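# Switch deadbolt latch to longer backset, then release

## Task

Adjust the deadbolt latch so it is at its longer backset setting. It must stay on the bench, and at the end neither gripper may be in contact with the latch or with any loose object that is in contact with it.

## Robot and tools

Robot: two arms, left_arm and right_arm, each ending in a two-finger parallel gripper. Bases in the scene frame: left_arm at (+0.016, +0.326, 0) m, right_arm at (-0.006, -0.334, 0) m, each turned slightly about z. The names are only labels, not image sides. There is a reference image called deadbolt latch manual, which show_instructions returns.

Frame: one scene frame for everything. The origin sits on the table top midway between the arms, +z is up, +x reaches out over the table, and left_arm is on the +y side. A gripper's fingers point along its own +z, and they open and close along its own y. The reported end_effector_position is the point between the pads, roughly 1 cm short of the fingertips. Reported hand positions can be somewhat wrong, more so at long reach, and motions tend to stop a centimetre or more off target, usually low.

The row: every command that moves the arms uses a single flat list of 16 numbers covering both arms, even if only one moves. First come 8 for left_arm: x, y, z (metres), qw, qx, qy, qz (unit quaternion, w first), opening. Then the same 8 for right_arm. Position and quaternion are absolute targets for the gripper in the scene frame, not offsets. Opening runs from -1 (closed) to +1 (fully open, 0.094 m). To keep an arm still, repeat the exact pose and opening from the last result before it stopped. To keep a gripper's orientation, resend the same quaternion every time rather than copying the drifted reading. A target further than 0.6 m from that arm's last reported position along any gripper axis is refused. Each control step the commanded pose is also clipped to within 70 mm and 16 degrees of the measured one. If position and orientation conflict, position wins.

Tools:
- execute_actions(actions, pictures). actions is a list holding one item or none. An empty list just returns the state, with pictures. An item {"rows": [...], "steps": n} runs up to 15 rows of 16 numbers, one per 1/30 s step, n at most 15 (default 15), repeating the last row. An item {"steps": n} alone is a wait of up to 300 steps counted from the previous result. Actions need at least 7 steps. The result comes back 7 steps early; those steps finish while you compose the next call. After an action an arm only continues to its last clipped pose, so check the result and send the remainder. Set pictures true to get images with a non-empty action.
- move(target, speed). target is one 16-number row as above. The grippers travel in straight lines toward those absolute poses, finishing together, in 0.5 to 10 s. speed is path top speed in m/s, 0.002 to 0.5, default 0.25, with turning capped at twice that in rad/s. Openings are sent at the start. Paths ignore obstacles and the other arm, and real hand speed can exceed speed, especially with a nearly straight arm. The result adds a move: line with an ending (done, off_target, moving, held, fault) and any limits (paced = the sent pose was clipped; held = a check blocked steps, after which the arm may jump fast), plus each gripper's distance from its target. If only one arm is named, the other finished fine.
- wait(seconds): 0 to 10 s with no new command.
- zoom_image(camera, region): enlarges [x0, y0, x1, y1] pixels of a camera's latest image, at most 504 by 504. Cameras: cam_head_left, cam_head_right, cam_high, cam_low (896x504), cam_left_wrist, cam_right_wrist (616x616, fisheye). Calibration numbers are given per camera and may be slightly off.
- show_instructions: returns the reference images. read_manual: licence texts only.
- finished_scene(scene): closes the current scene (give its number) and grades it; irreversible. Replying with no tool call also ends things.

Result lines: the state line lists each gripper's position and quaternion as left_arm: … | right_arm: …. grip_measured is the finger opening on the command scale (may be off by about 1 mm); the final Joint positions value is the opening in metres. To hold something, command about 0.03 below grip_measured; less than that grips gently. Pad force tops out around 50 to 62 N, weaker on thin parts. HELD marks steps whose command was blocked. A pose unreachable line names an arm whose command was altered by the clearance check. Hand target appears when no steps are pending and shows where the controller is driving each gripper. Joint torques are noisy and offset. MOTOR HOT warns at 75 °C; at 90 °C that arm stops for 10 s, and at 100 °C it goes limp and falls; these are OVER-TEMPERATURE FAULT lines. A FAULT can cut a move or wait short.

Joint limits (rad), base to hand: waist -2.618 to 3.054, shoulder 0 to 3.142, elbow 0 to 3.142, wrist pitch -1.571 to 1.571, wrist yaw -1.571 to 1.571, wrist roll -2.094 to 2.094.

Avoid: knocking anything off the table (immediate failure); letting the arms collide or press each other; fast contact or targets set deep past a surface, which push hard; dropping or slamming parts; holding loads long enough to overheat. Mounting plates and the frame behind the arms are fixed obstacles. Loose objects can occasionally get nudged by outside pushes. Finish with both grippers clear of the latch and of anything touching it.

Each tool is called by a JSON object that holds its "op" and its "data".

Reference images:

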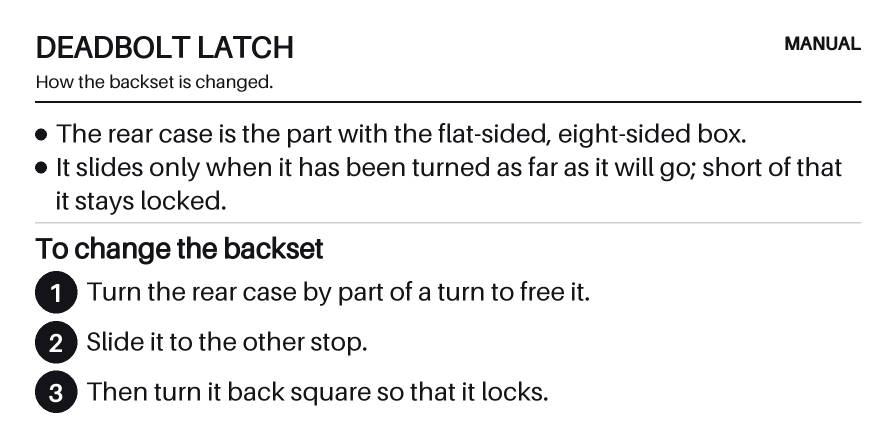

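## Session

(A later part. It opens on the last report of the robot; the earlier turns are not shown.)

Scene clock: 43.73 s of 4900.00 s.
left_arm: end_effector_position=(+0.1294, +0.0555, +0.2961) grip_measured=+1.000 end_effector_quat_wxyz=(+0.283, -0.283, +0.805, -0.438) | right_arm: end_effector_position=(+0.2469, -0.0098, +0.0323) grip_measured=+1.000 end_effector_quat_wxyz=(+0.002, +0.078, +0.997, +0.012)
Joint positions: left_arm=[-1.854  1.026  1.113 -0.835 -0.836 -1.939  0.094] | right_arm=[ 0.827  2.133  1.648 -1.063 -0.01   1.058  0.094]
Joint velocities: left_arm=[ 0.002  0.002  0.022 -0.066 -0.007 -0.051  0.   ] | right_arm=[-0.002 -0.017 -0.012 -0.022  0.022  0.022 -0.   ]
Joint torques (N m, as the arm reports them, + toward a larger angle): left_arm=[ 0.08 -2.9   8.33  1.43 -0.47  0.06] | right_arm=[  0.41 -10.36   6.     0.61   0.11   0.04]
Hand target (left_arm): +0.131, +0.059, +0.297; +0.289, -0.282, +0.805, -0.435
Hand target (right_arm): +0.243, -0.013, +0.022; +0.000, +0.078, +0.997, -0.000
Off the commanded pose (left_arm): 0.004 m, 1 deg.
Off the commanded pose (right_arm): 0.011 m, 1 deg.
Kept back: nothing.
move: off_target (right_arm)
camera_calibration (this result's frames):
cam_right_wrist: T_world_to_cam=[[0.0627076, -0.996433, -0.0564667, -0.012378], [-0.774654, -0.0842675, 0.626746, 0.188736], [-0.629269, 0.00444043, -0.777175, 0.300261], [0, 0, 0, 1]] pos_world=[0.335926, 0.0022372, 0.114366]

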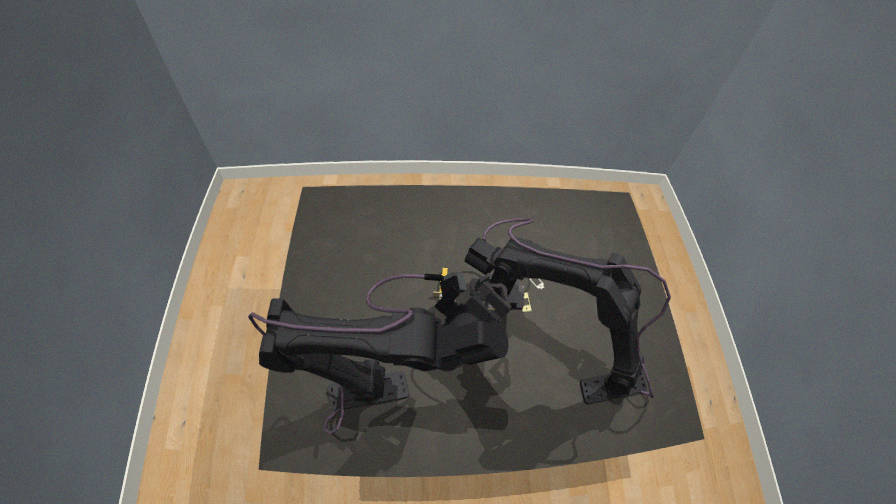

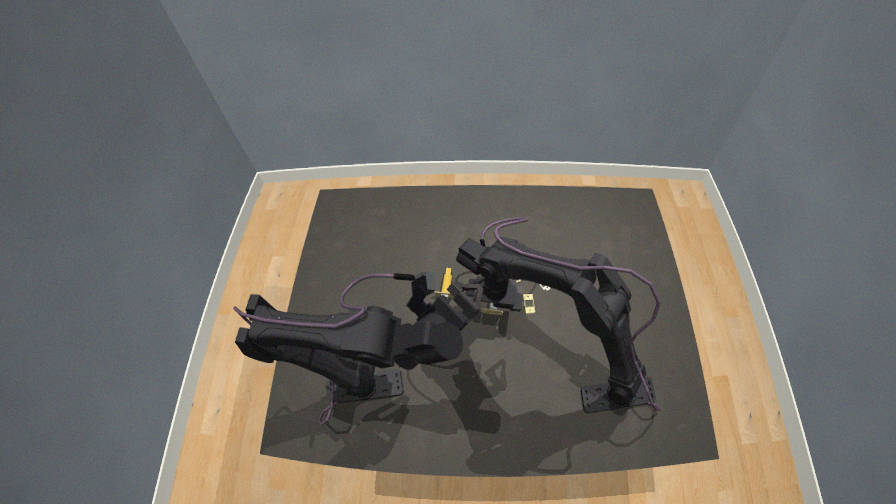

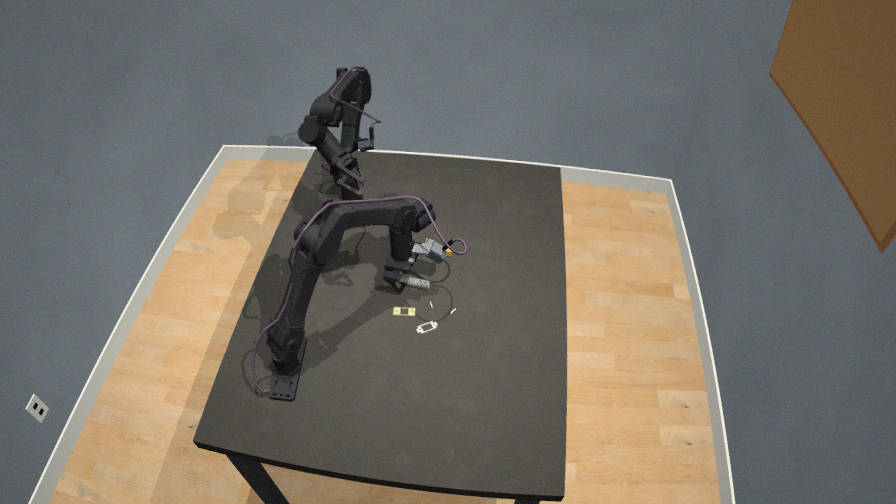

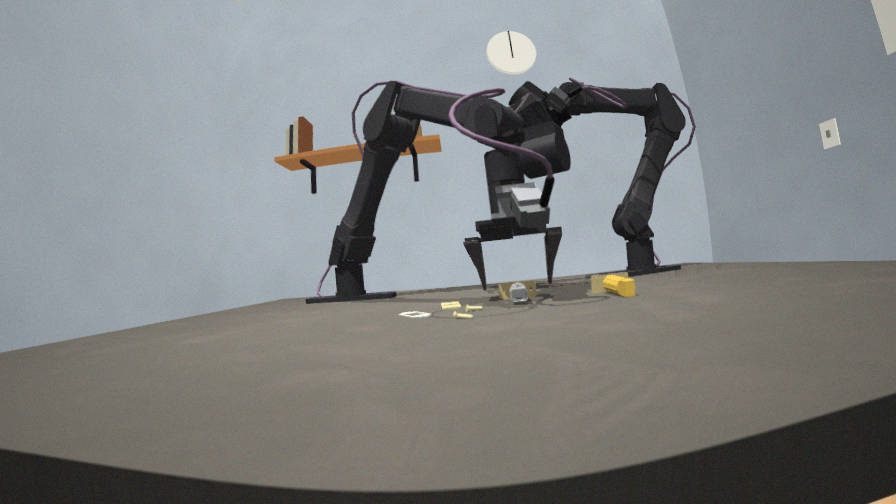

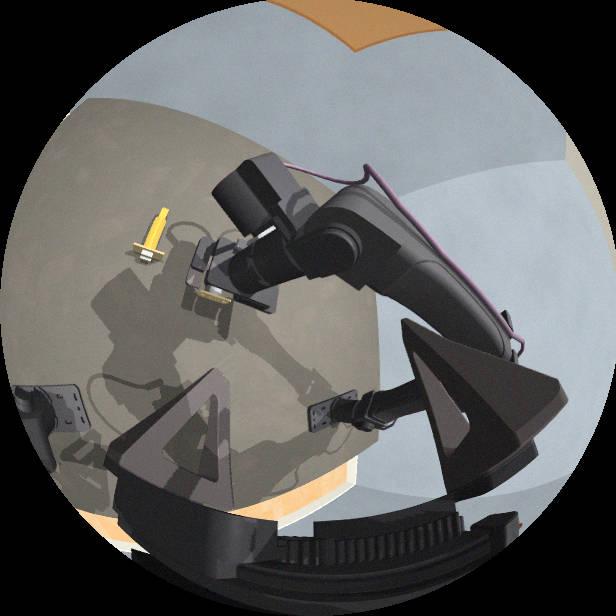

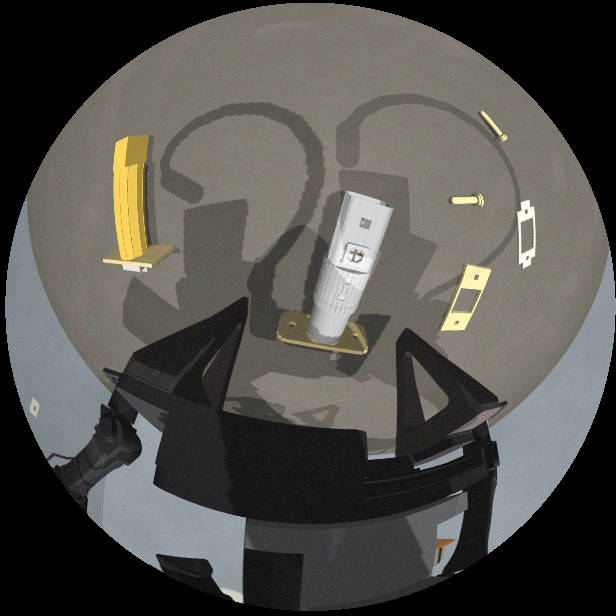

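{"op": "move", "data": {"target": [0.131, 0.059, 0.297, 0.289, -0.282, 0.805, -0.435, 1, 0.2420, -0.0140, 0.011, 0, 0.078, 0.997, 0, 1], "speed": 0.03}}

Scene clock: 60.27 s of 4900.00 s.
left_arm: end_effector_position=(+0.1294, +0.0555, +0.2961) grip_measured=+1.000 end_effector_quat_wxyz=(+0.283, -0.283, +0.805, -0.438) | right_arm: end_effector_position=(+0.2458, -0.0111, +0.0195) grip_measured=+1.000 end_effector_quat_wxyz=(+0.001, +0.079, +0.997, +0.010)
Joint positions: left_arm=[-1.854  1.026  1.113 -0.835 -0.836 -1.939  0.094] | right_arm=[ 0.827  2.145  1.614 -1.022 -0.01   1.059  0.094]
Joint velocities: left_arm=[ 0.002  0.002  0.007 -0.051  0.007 -0.022  0.   ] | right_arm=[ 0.007  0.017 -0.012  0.022 -0.037 -0.022 -0.   ]
Joint torques (N m, as the arm reports them, + toward a larger angle): left_arm=[ 0.13 -2.89  8.35  1.43 -0.47  0.06] | right_arm=[  0.6  -10.86   5.9    0.58   0.13   0.03]
Hand target (left_arm): +0.131, +0.059, +0.297; +0.289, -0.282, +0.805, -0.435
Hand target (right_arm): +0.242, -0.014, +0.011; -0.000, +0.078, +0.997, -0.000
Off the commanded pose (left_arm): 0.004 m, 1 deg.
Off the commanded pose (right_arm): 0.010 m, 1 deg.
Kept back: nothing.
After step 90, 12.47 s passed at rest.
move: done
camera_calibration (this result's frames):
cam_right_wrist: T_world_to_cam=[[0.0617783, -0.996693, -0.0527893, -0.0142421], [-0.772772, -0.0812381, 0.629463, 0.19531], [-0.63167, 0.0019069, -0.775235, 0.290174], [0, 0, 0, 1]] pos_world=[0.335104, 0.00111833, 0.101261]

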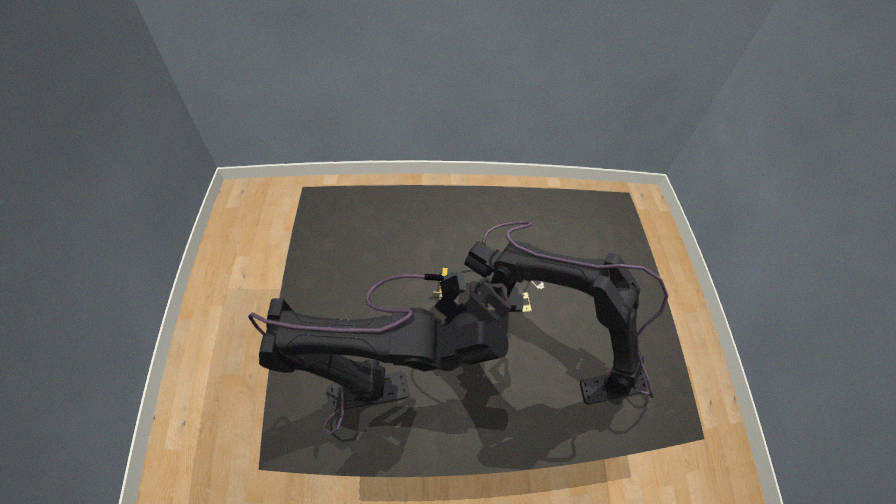

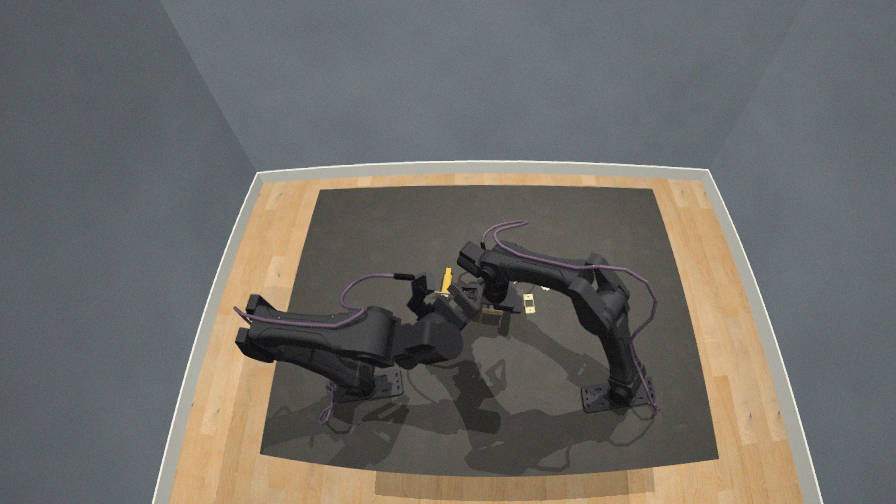

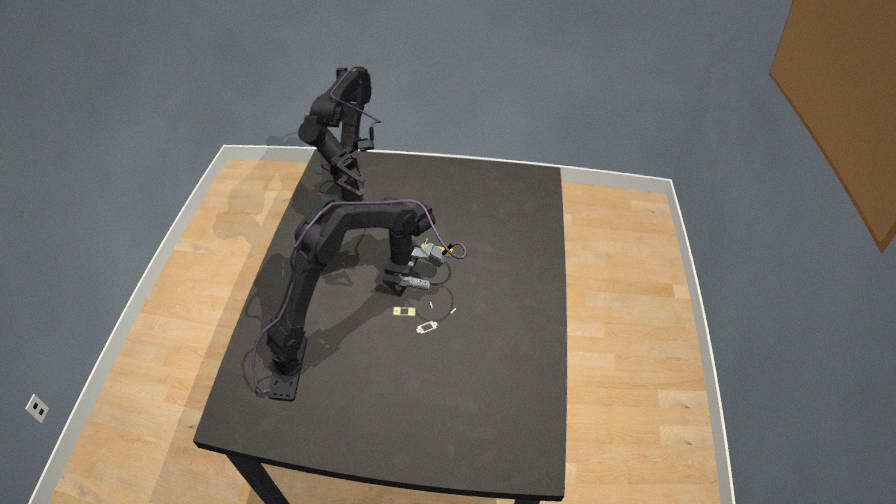

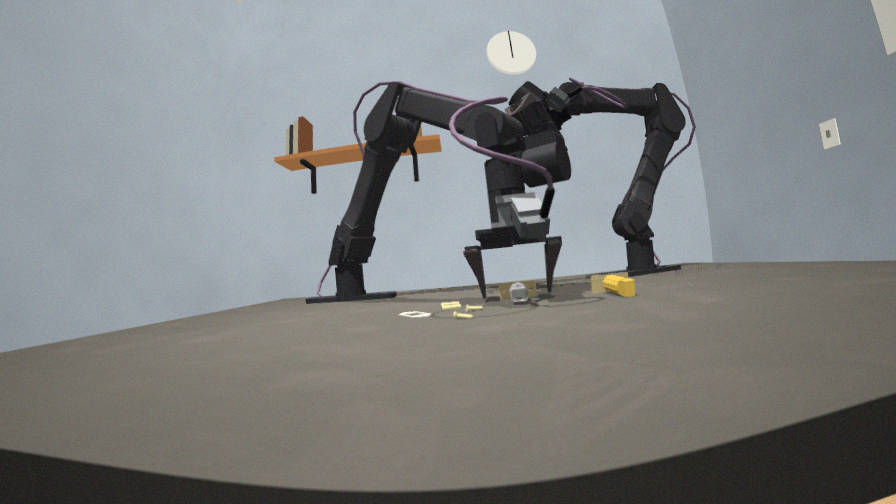

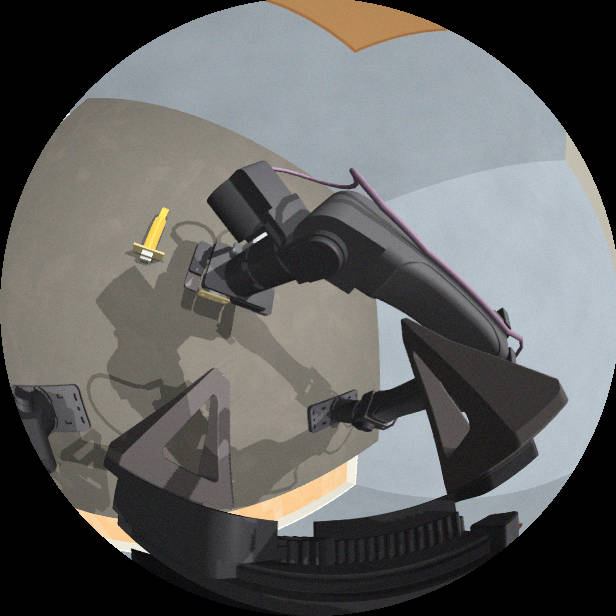

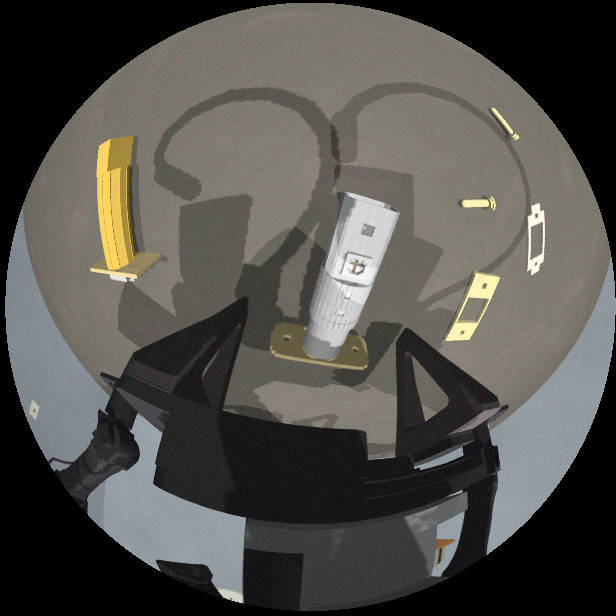

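{"op": "zoom_image", "data": {"camera": "cam_low", "region": [450, 220, 590, 320]}}

Region (450, 220, 590, 320) of cam_low's 896x504 image, scaled by 3.600, with more detail than that image has; it fills the top 360 rows of this view, and the rest is white.

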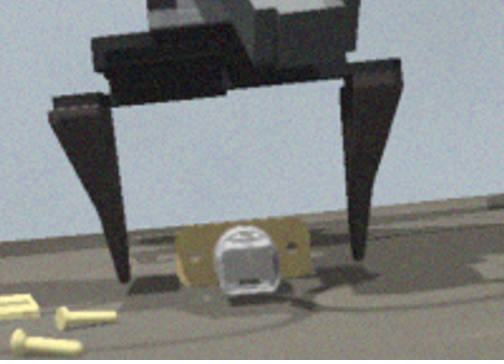

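{"op": "zoom_image", "data": {"camera": "cam_right_wrist", "region": [230, 240, 430, 400]}}

Region (230, 240, 430, 400) of cam_right_wrist's 616x616 image, scaled by 2.520, with more detail than that image has; it fills the top 403 rows of this view, and the rest is white.

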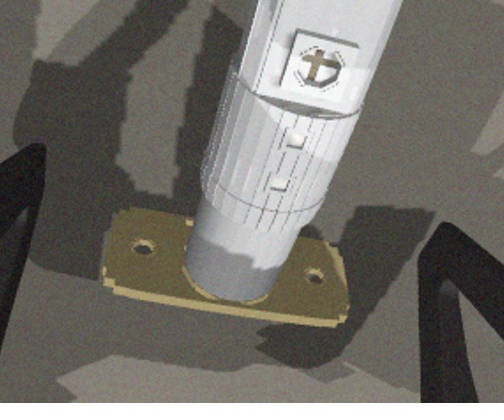

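{"op": "move", "data": {"target": [0.131, 0.059, 0.297, 0.289, -0.282, 0.805, -0.435, 1, 0.2410, -0.0138, 0.008, 0, 0.078, 0.997, 0, 1], "speed": 0.03}}

Scene clock: 67.30 s of 4900.00 s.
left_arm: end_effector_position=(+0.1294, +0.0555, +0.2961) grip_measured=+1.000 end_effector_quat_wxyz=(+0.283, -0.283, +0.805, -0.438) | right_arm: end_effector_position=(+0.2476, -0.0088, +0.0196) grip_measured=+1.000 end_effector_quat_wxyz=(+0.004, +0.080, +0.997, +0.015)
Joint positions: left_arm=[-1.854  1.026  1.113 -0.835 -0.836 -1.939  0.094] | right_arm=[ 0.827  2.145  1.614 -1.01  -0.01   1.061  0.094]
Joint velocities: left_arm=[-0.007  0.012  0.002  0.007 -0.066 -0.022  0.   ] | right_arm=[-0.017  0.027 -0.012 -0.022  0.037 -0.007 -0.001]
Joint torques (N m, as the arm reports them, + toward a larger angle): left_arm=[ 0.06 -2.84  8.38  1.44 -0.49  0.06] | right_arm=[  0.73 -10.61   5.12   0.61   0.14   0.02]
Hand target (left_arm): +0.131, +0.059, +0.297; +0.289, -0.282, +0.805, -0.435
Hand target (right_arm): +0.241, -0.014, +0.008; -0.000, +0.078, +0.997, -0.000
Off the commanded pose (left_arm): 0.004 m, 1 deg.
Off the commanded pose (right_arm): 0.014 m, 2 deg.
Kept back: nothing.
After step 90, 3.33 s passed at rest.
move: off_target (right_arm)
camera_calibration (this result's frames):
cam_right_wrist: T_world_to_cam=[[0.0602955, -0.996278, -0.061593, -0.0115121], [-0.777501, -0.0855727, 0.623033, 0.198125], [-0.625985, 0.0103225, -0.779767, 0.290129], [0, 0, 0, 1]] pos_world=[0.336353, 0.00248995, 0.102086]

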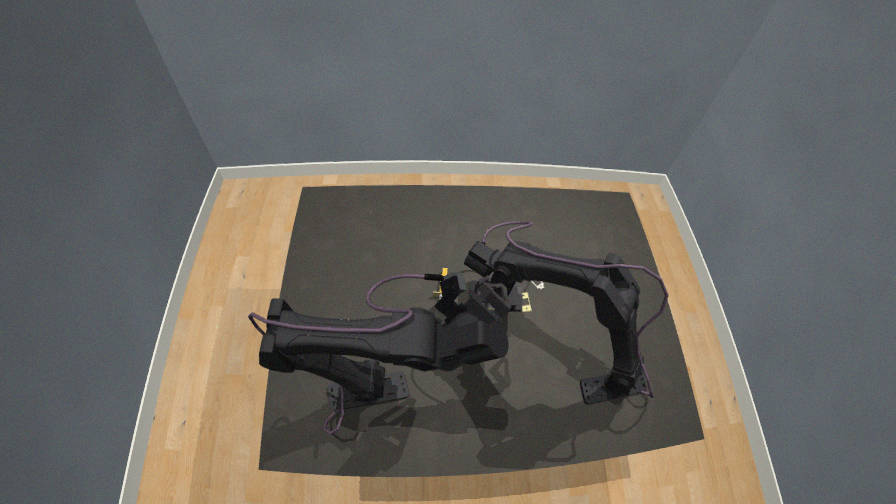

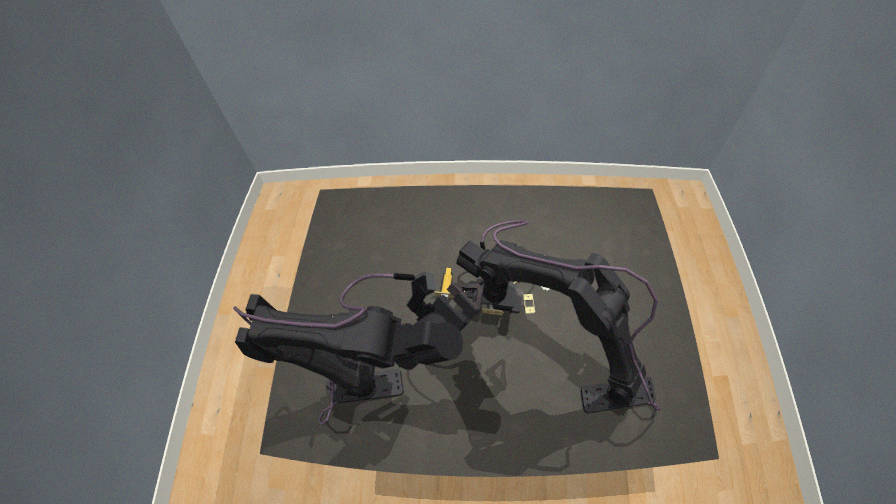

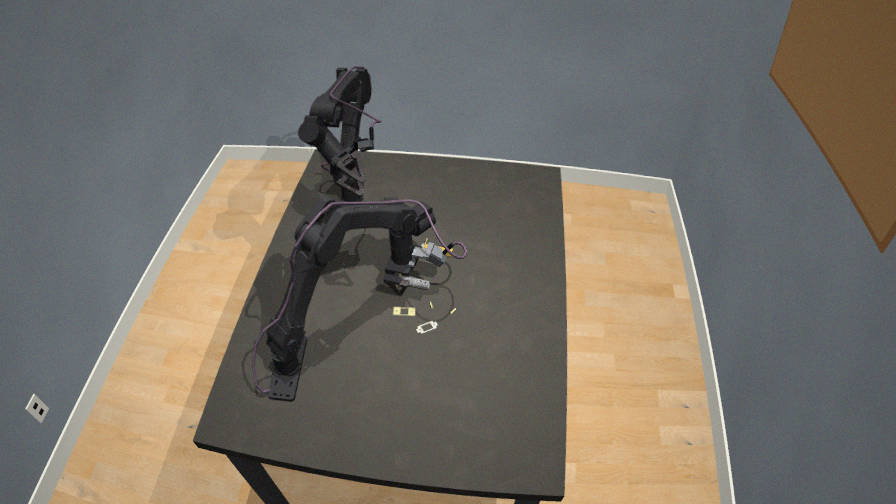

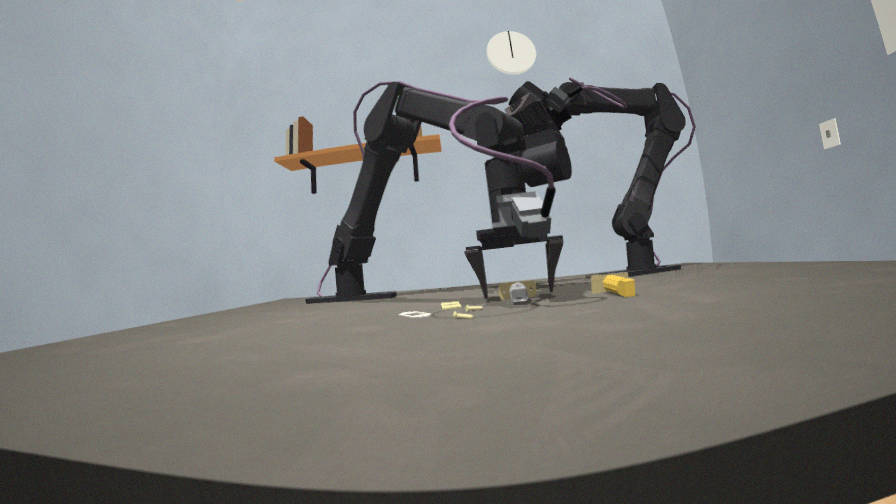

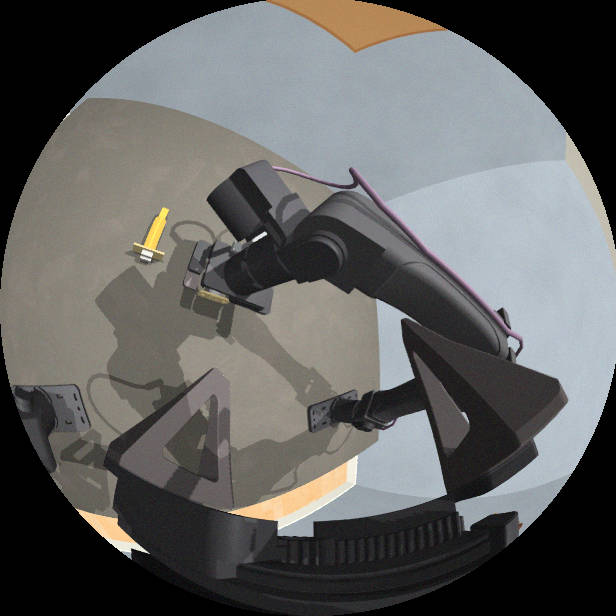

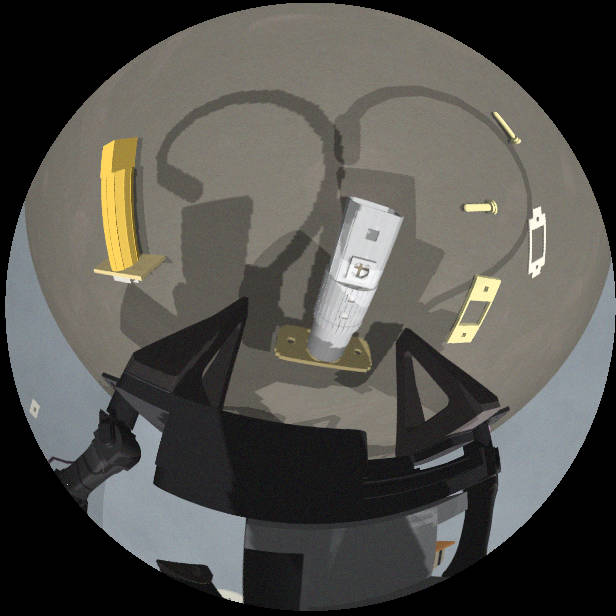

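{"op": "execute_actions", "data": {"actions": [{"rows": [[0.131, 0.059, 0.297, 0.289, -0.282, 0.805, -0.435, 1, 0.2410, -0.0138, 0.008, 0, 0.078, 0.997, 0, -0.6]], "steps": 15}]}}

Scene clock: 67.80 s of 4900.00 s.
left_arm: end_effector_position=(+0.1294, +0.0555, +0.2961) grip_measured=+1.000 end_effector_quat_wxyz=(+0.283, -0.283, +0.805, -0.438) | right_arm: end_effector_position=(+0.2480, -0.0084, +0.0189) grip_measured=-0.517 end_effector_quat_wxyz=(+0.006, +0.080, +0.997, +0.016)
Joint positions: left_arm=[-1.854  1.026  1.113 -0.835 -0.836 -1.939  0.094] | right_arm=[ 0.828  2.145  1.611 -1.004 -0.007  1.062  0.023]
Joint velocities: left_arm=[ 0.002  0.007 -0.002  0.037  0.007 -0.037  0.   ] | right_arm=[ 0.002 -0.007 -0.002  0.022  0.007 -0.037  0.   ]
Joint torques (N m, as the arm reports them, + toward a larger angle): left_arm=[ 0.08 -2.88  8.36  1.45 -0.48  0.06] | right_arm=[  0.64 -10.66   5.35   0.55   0.07   0.  ]
Steps of this call (steps 1 to 7: nothing new was sent; steps 8 to 15: the first 8 steps of this action). Readings (end_effector_position):
8: left_arm (+0.1294, +0.0555, +0.2961) | right_arm (+0.2478, -0.0087, +0.0196)
9: left_arm (+0.1294, +0.0555, +0.2961) | right_arm (+0.2478, -0.0087, +0.0196)
11: left_arm (+0.1294, +0.0555, +0.2961) | right_arm (+0.2481, -0.0087, +0.0194)
15: the state above

{"op": "move", "data": {"target": [0.131, 0.059, 0.297, 0.289, -0.282, 0.805, -0.435, 1, 0.25, -0.01, 0.10, 0, 0.078, 0.997, 0, -0.6], "speed": 0.1}}

Scene clock: 70.87 s of 4900.00 s.
left_arm: end_effector_position=(+0.1294, +0.0555, +0.2961) grip_measured=+1.000 end_effector_quat_wxyz=(+0.283, -0.283, +0.805, -0.438) | right_arm: end_effector_position=(+0.2446, -0.0127, +0.0864) grip_measured=-0.517 end_effector_quat_wxyz=(-0.012, +0.079, +0.997, -0.012)
Joint positions: left_arm=[-1.854  1.026  1.113 -0.835 -0.836 -1.939  0.094] | right_arm=[ 0.829  2.145  1.882 -1.341 -0.007  1.061  0.023]
Joint velocities: left_arm=[-0.007  0.012 -0.002  0.007  0.037 -0.007  0.   ] | right_arm=[ 0.022  0.012 -0.002  0.022  0.007  0.007 -0.   ]
Joint torques (N m, as the arm reports them, + toward a larger angle): left_arm=[ 0.07 -2.85  8.43  1.43 -0.49  0.07] | right_arm=[ -0.25 -12.88  10.95   0.24   0.1   -0.07]
Hand target (left_arm): +0.131, +0.059, +0.297; +0.289, -0.282, +0.805, -0.435
Hand target (right_arm): +0.250, -0.010, +0.100; +0.000, +0.078, +0.997, +0.000
Off your previous action's commanded pose (left_arm): 0.004 m, 1 deg at its last step (step 7 of this call).
Off your previous action's commanded pose (right_arm): 0.014 m, 2 deg at its last step (step 7 of this call).
Off the commanded pose (left_arm): 0.004 m, 1 deg.
Off the commanded pose (right_arm): 0.015 m, 2 deg.
Kept back: nothing.
move: off_target (right_arm)
camera_calibration (this result's frames):
cam_right_wrist: T_world_to_cam=[[0.060104, -0.998108, -0.0129812, -0.0152133], [-0.754497, -0.0539412, 0.654083, 0.14587], [-0.653545, -0.0295188, -0.756312, 0.344585], [0, 0, 0, 1]] pos_world=[0.336175, 0.00285559, 0.165006]

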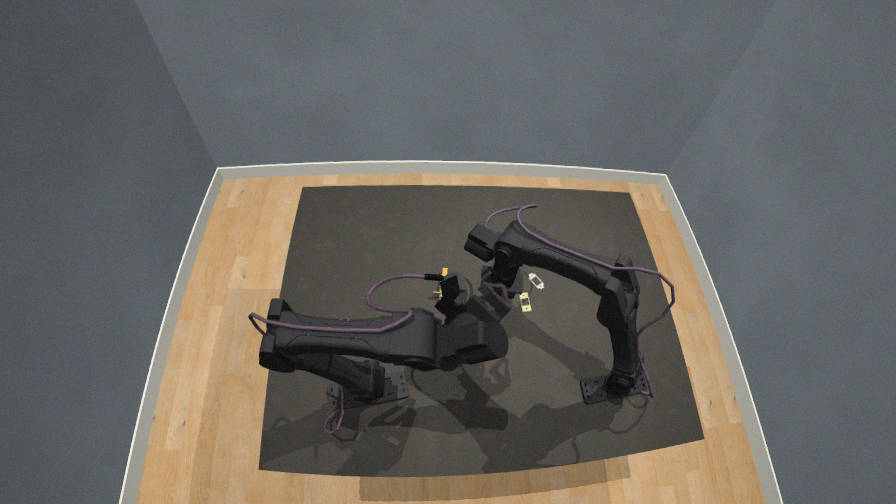

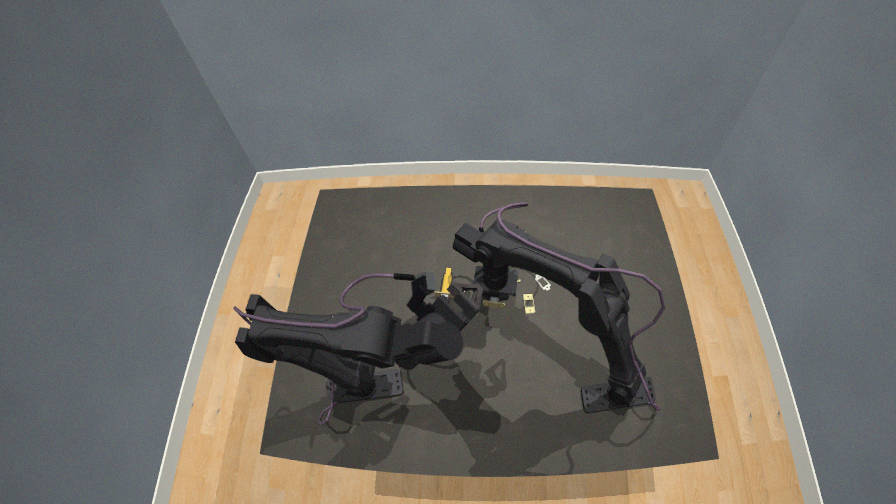

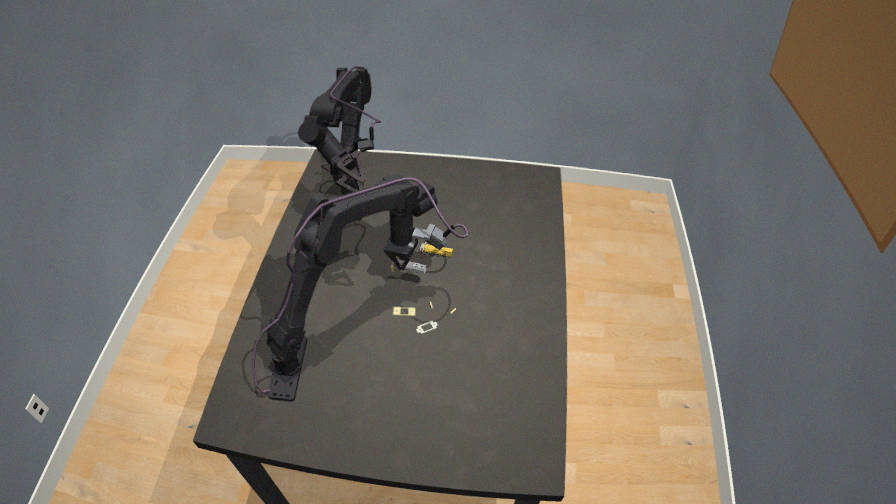

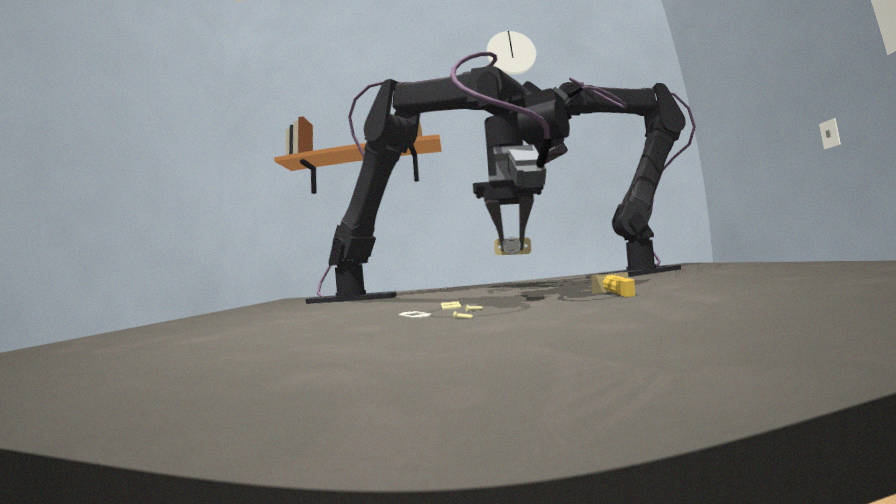

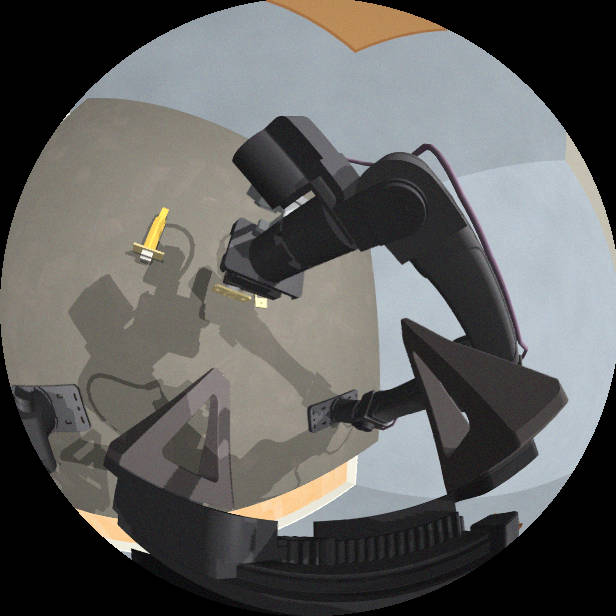

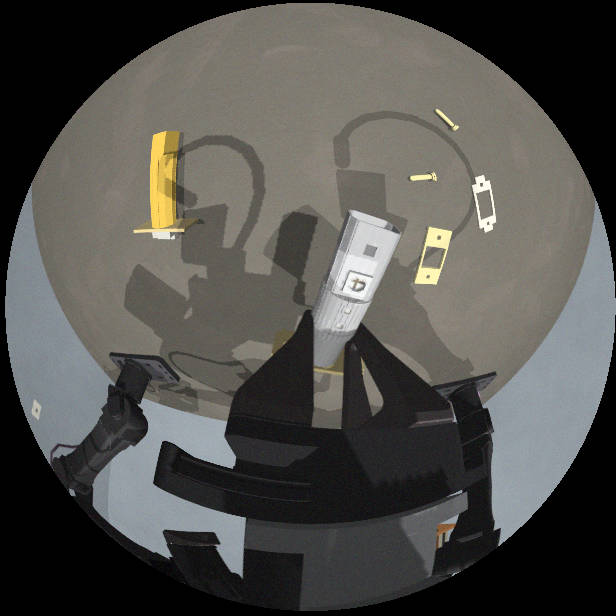

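{"op": "move", "data": {"target": [0.131, 0.059, 0.297, 0.289, -0.282, 0.805, -0.435, 1, 0.25, -0.01, 0.11, 0, -0.5, 0.866, 0, -0.6], "speed": 0.25}}

Scene clock: 74.10 s of 4900.00 s.
left_arm: end_effector_position=(+0.1294, +0.0555, +0.2961) grip_measured=+1.000 end_effector_quat_wxyz=(+0.283, -0.283, +0.805, -0.438) | right_arm: end_effector_position=(+0.2449, -0.0136, +0.0963) grip_measured=-0.517 end_effector_quat_wxyz=(-0.017, -0.498, +0.867, -0.006)
Joint positions: left_arm=[-1.854  1.026  1.113 -0.835 -0.836 -1.939  0.094] | right_arm=[ 0.829  2.145  1.922 -1.383 -0.002 -0.141  0.023]
Joint velocities: left_arm=[-0.022  0.002  0.022  0.051 -0.007 -0.037  0.   ] | right_arm=[ 0.022 -0.022  0.012 -0.066  0.022 -0.022 -0.   ]
Joint torques (N m, as the arm reports them, + toward a larger angle): left_arm=[ 0.12 -2.89  8.38  1.43 -0.47  0.06] | right_arm=[ -0.27 -12.62  11.19   0.2    0.04  -0.04]
Hand target (left_arm): +0.131, +0.059, +0.297; +0.289, -0.282, +0.805, -0.435
Hand target (right_arm): +0.250, -0.010, +0.110; +0.000, -0.500, +0.866, +0.000
Off the commanded pose (left_arm): 0.004 m, 1 deg.
Off the commanded pose (right_arm): 0.015 m, 2 deg.
Kept back: nothing.
move: off_target (right_arm)
camera_calibration (this result's frames):
cam_right_wrist: T_world_to_cam=[[0.951386, -0.304342, -0.0473366, -0.221561], [-0.199715, -0.726571, 0.657426, -0.00576515], [-0.234475, -0.616012, -0.752031, 0.241258], [0, 0, 0, 1]] pos_world=[0.266207, 0.0769986, 0.174735]

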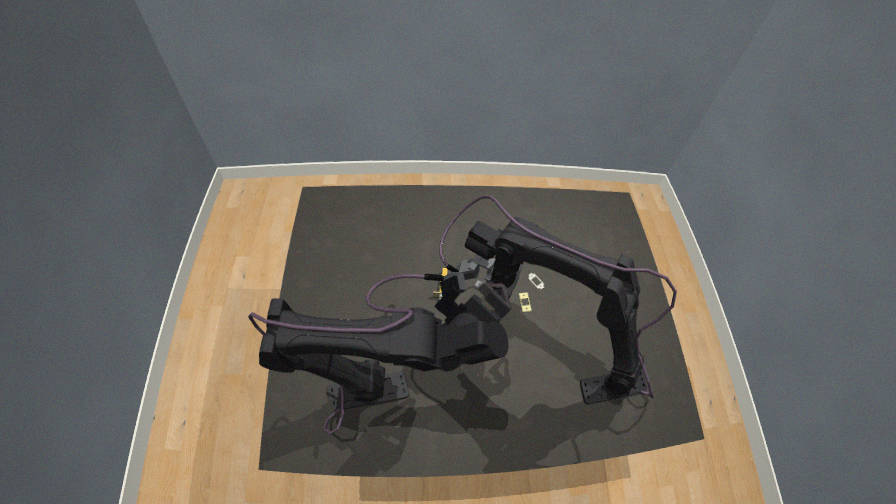

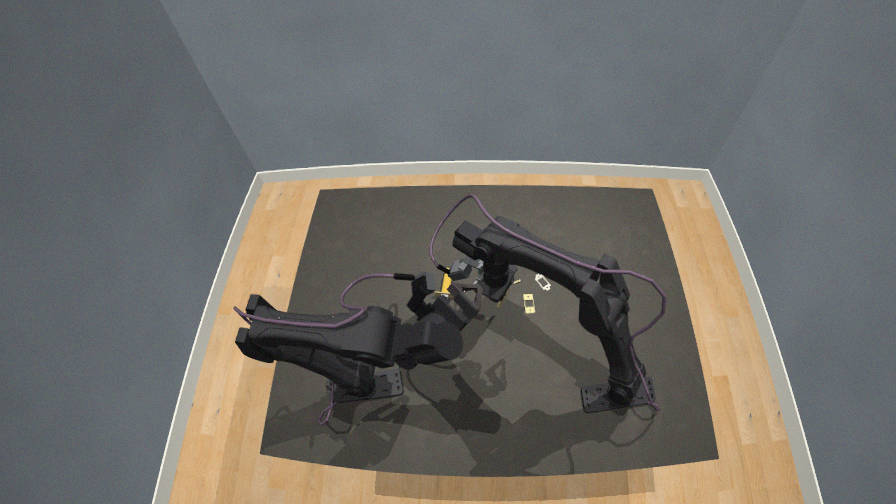

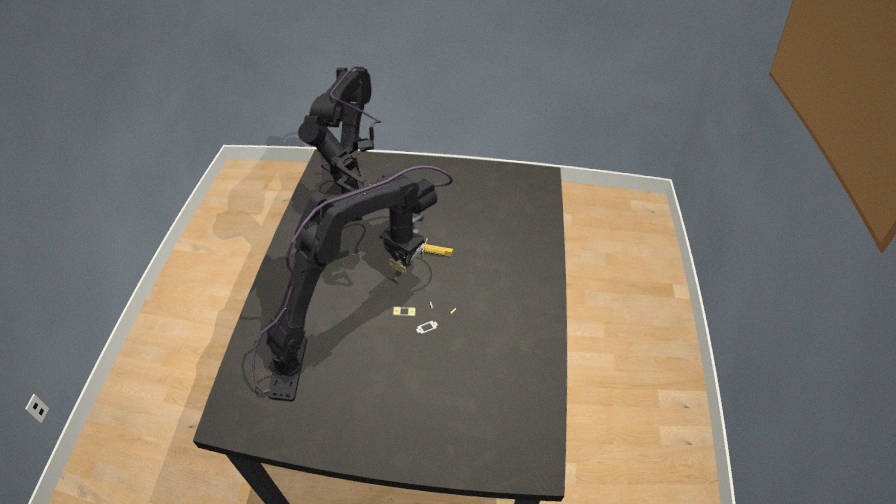

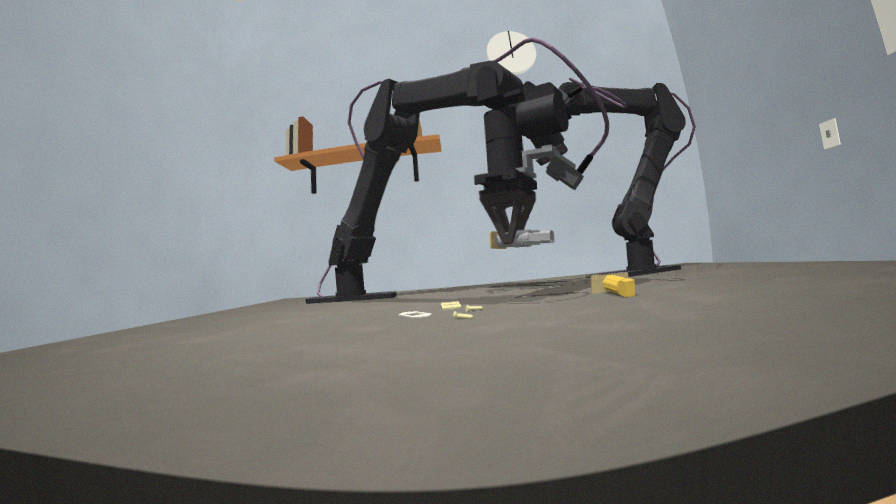

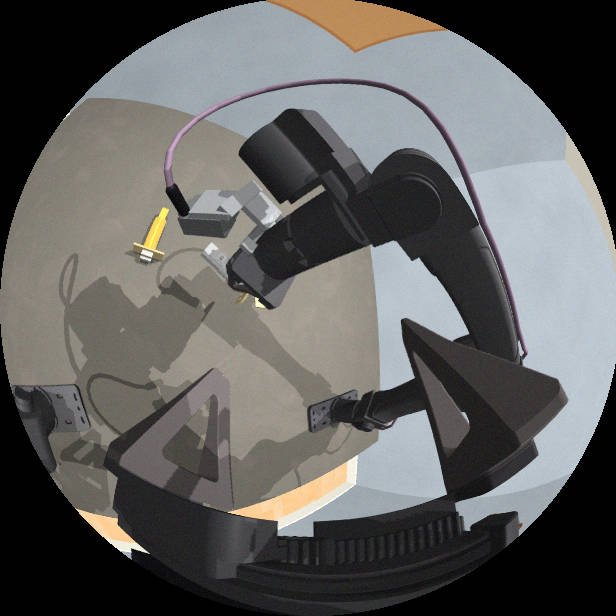

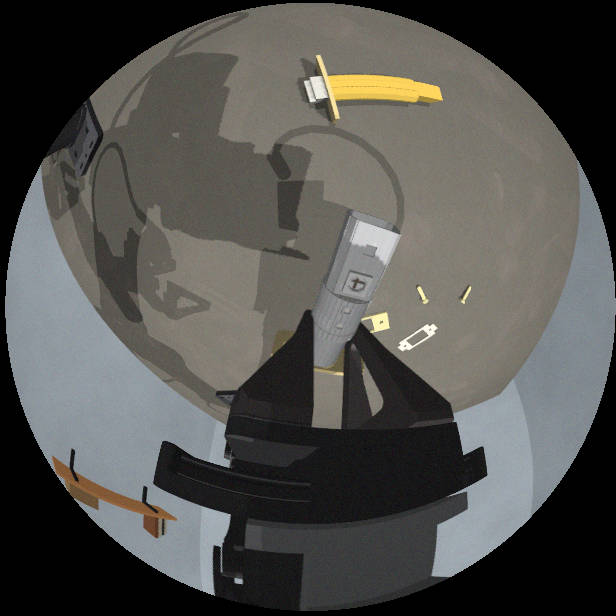

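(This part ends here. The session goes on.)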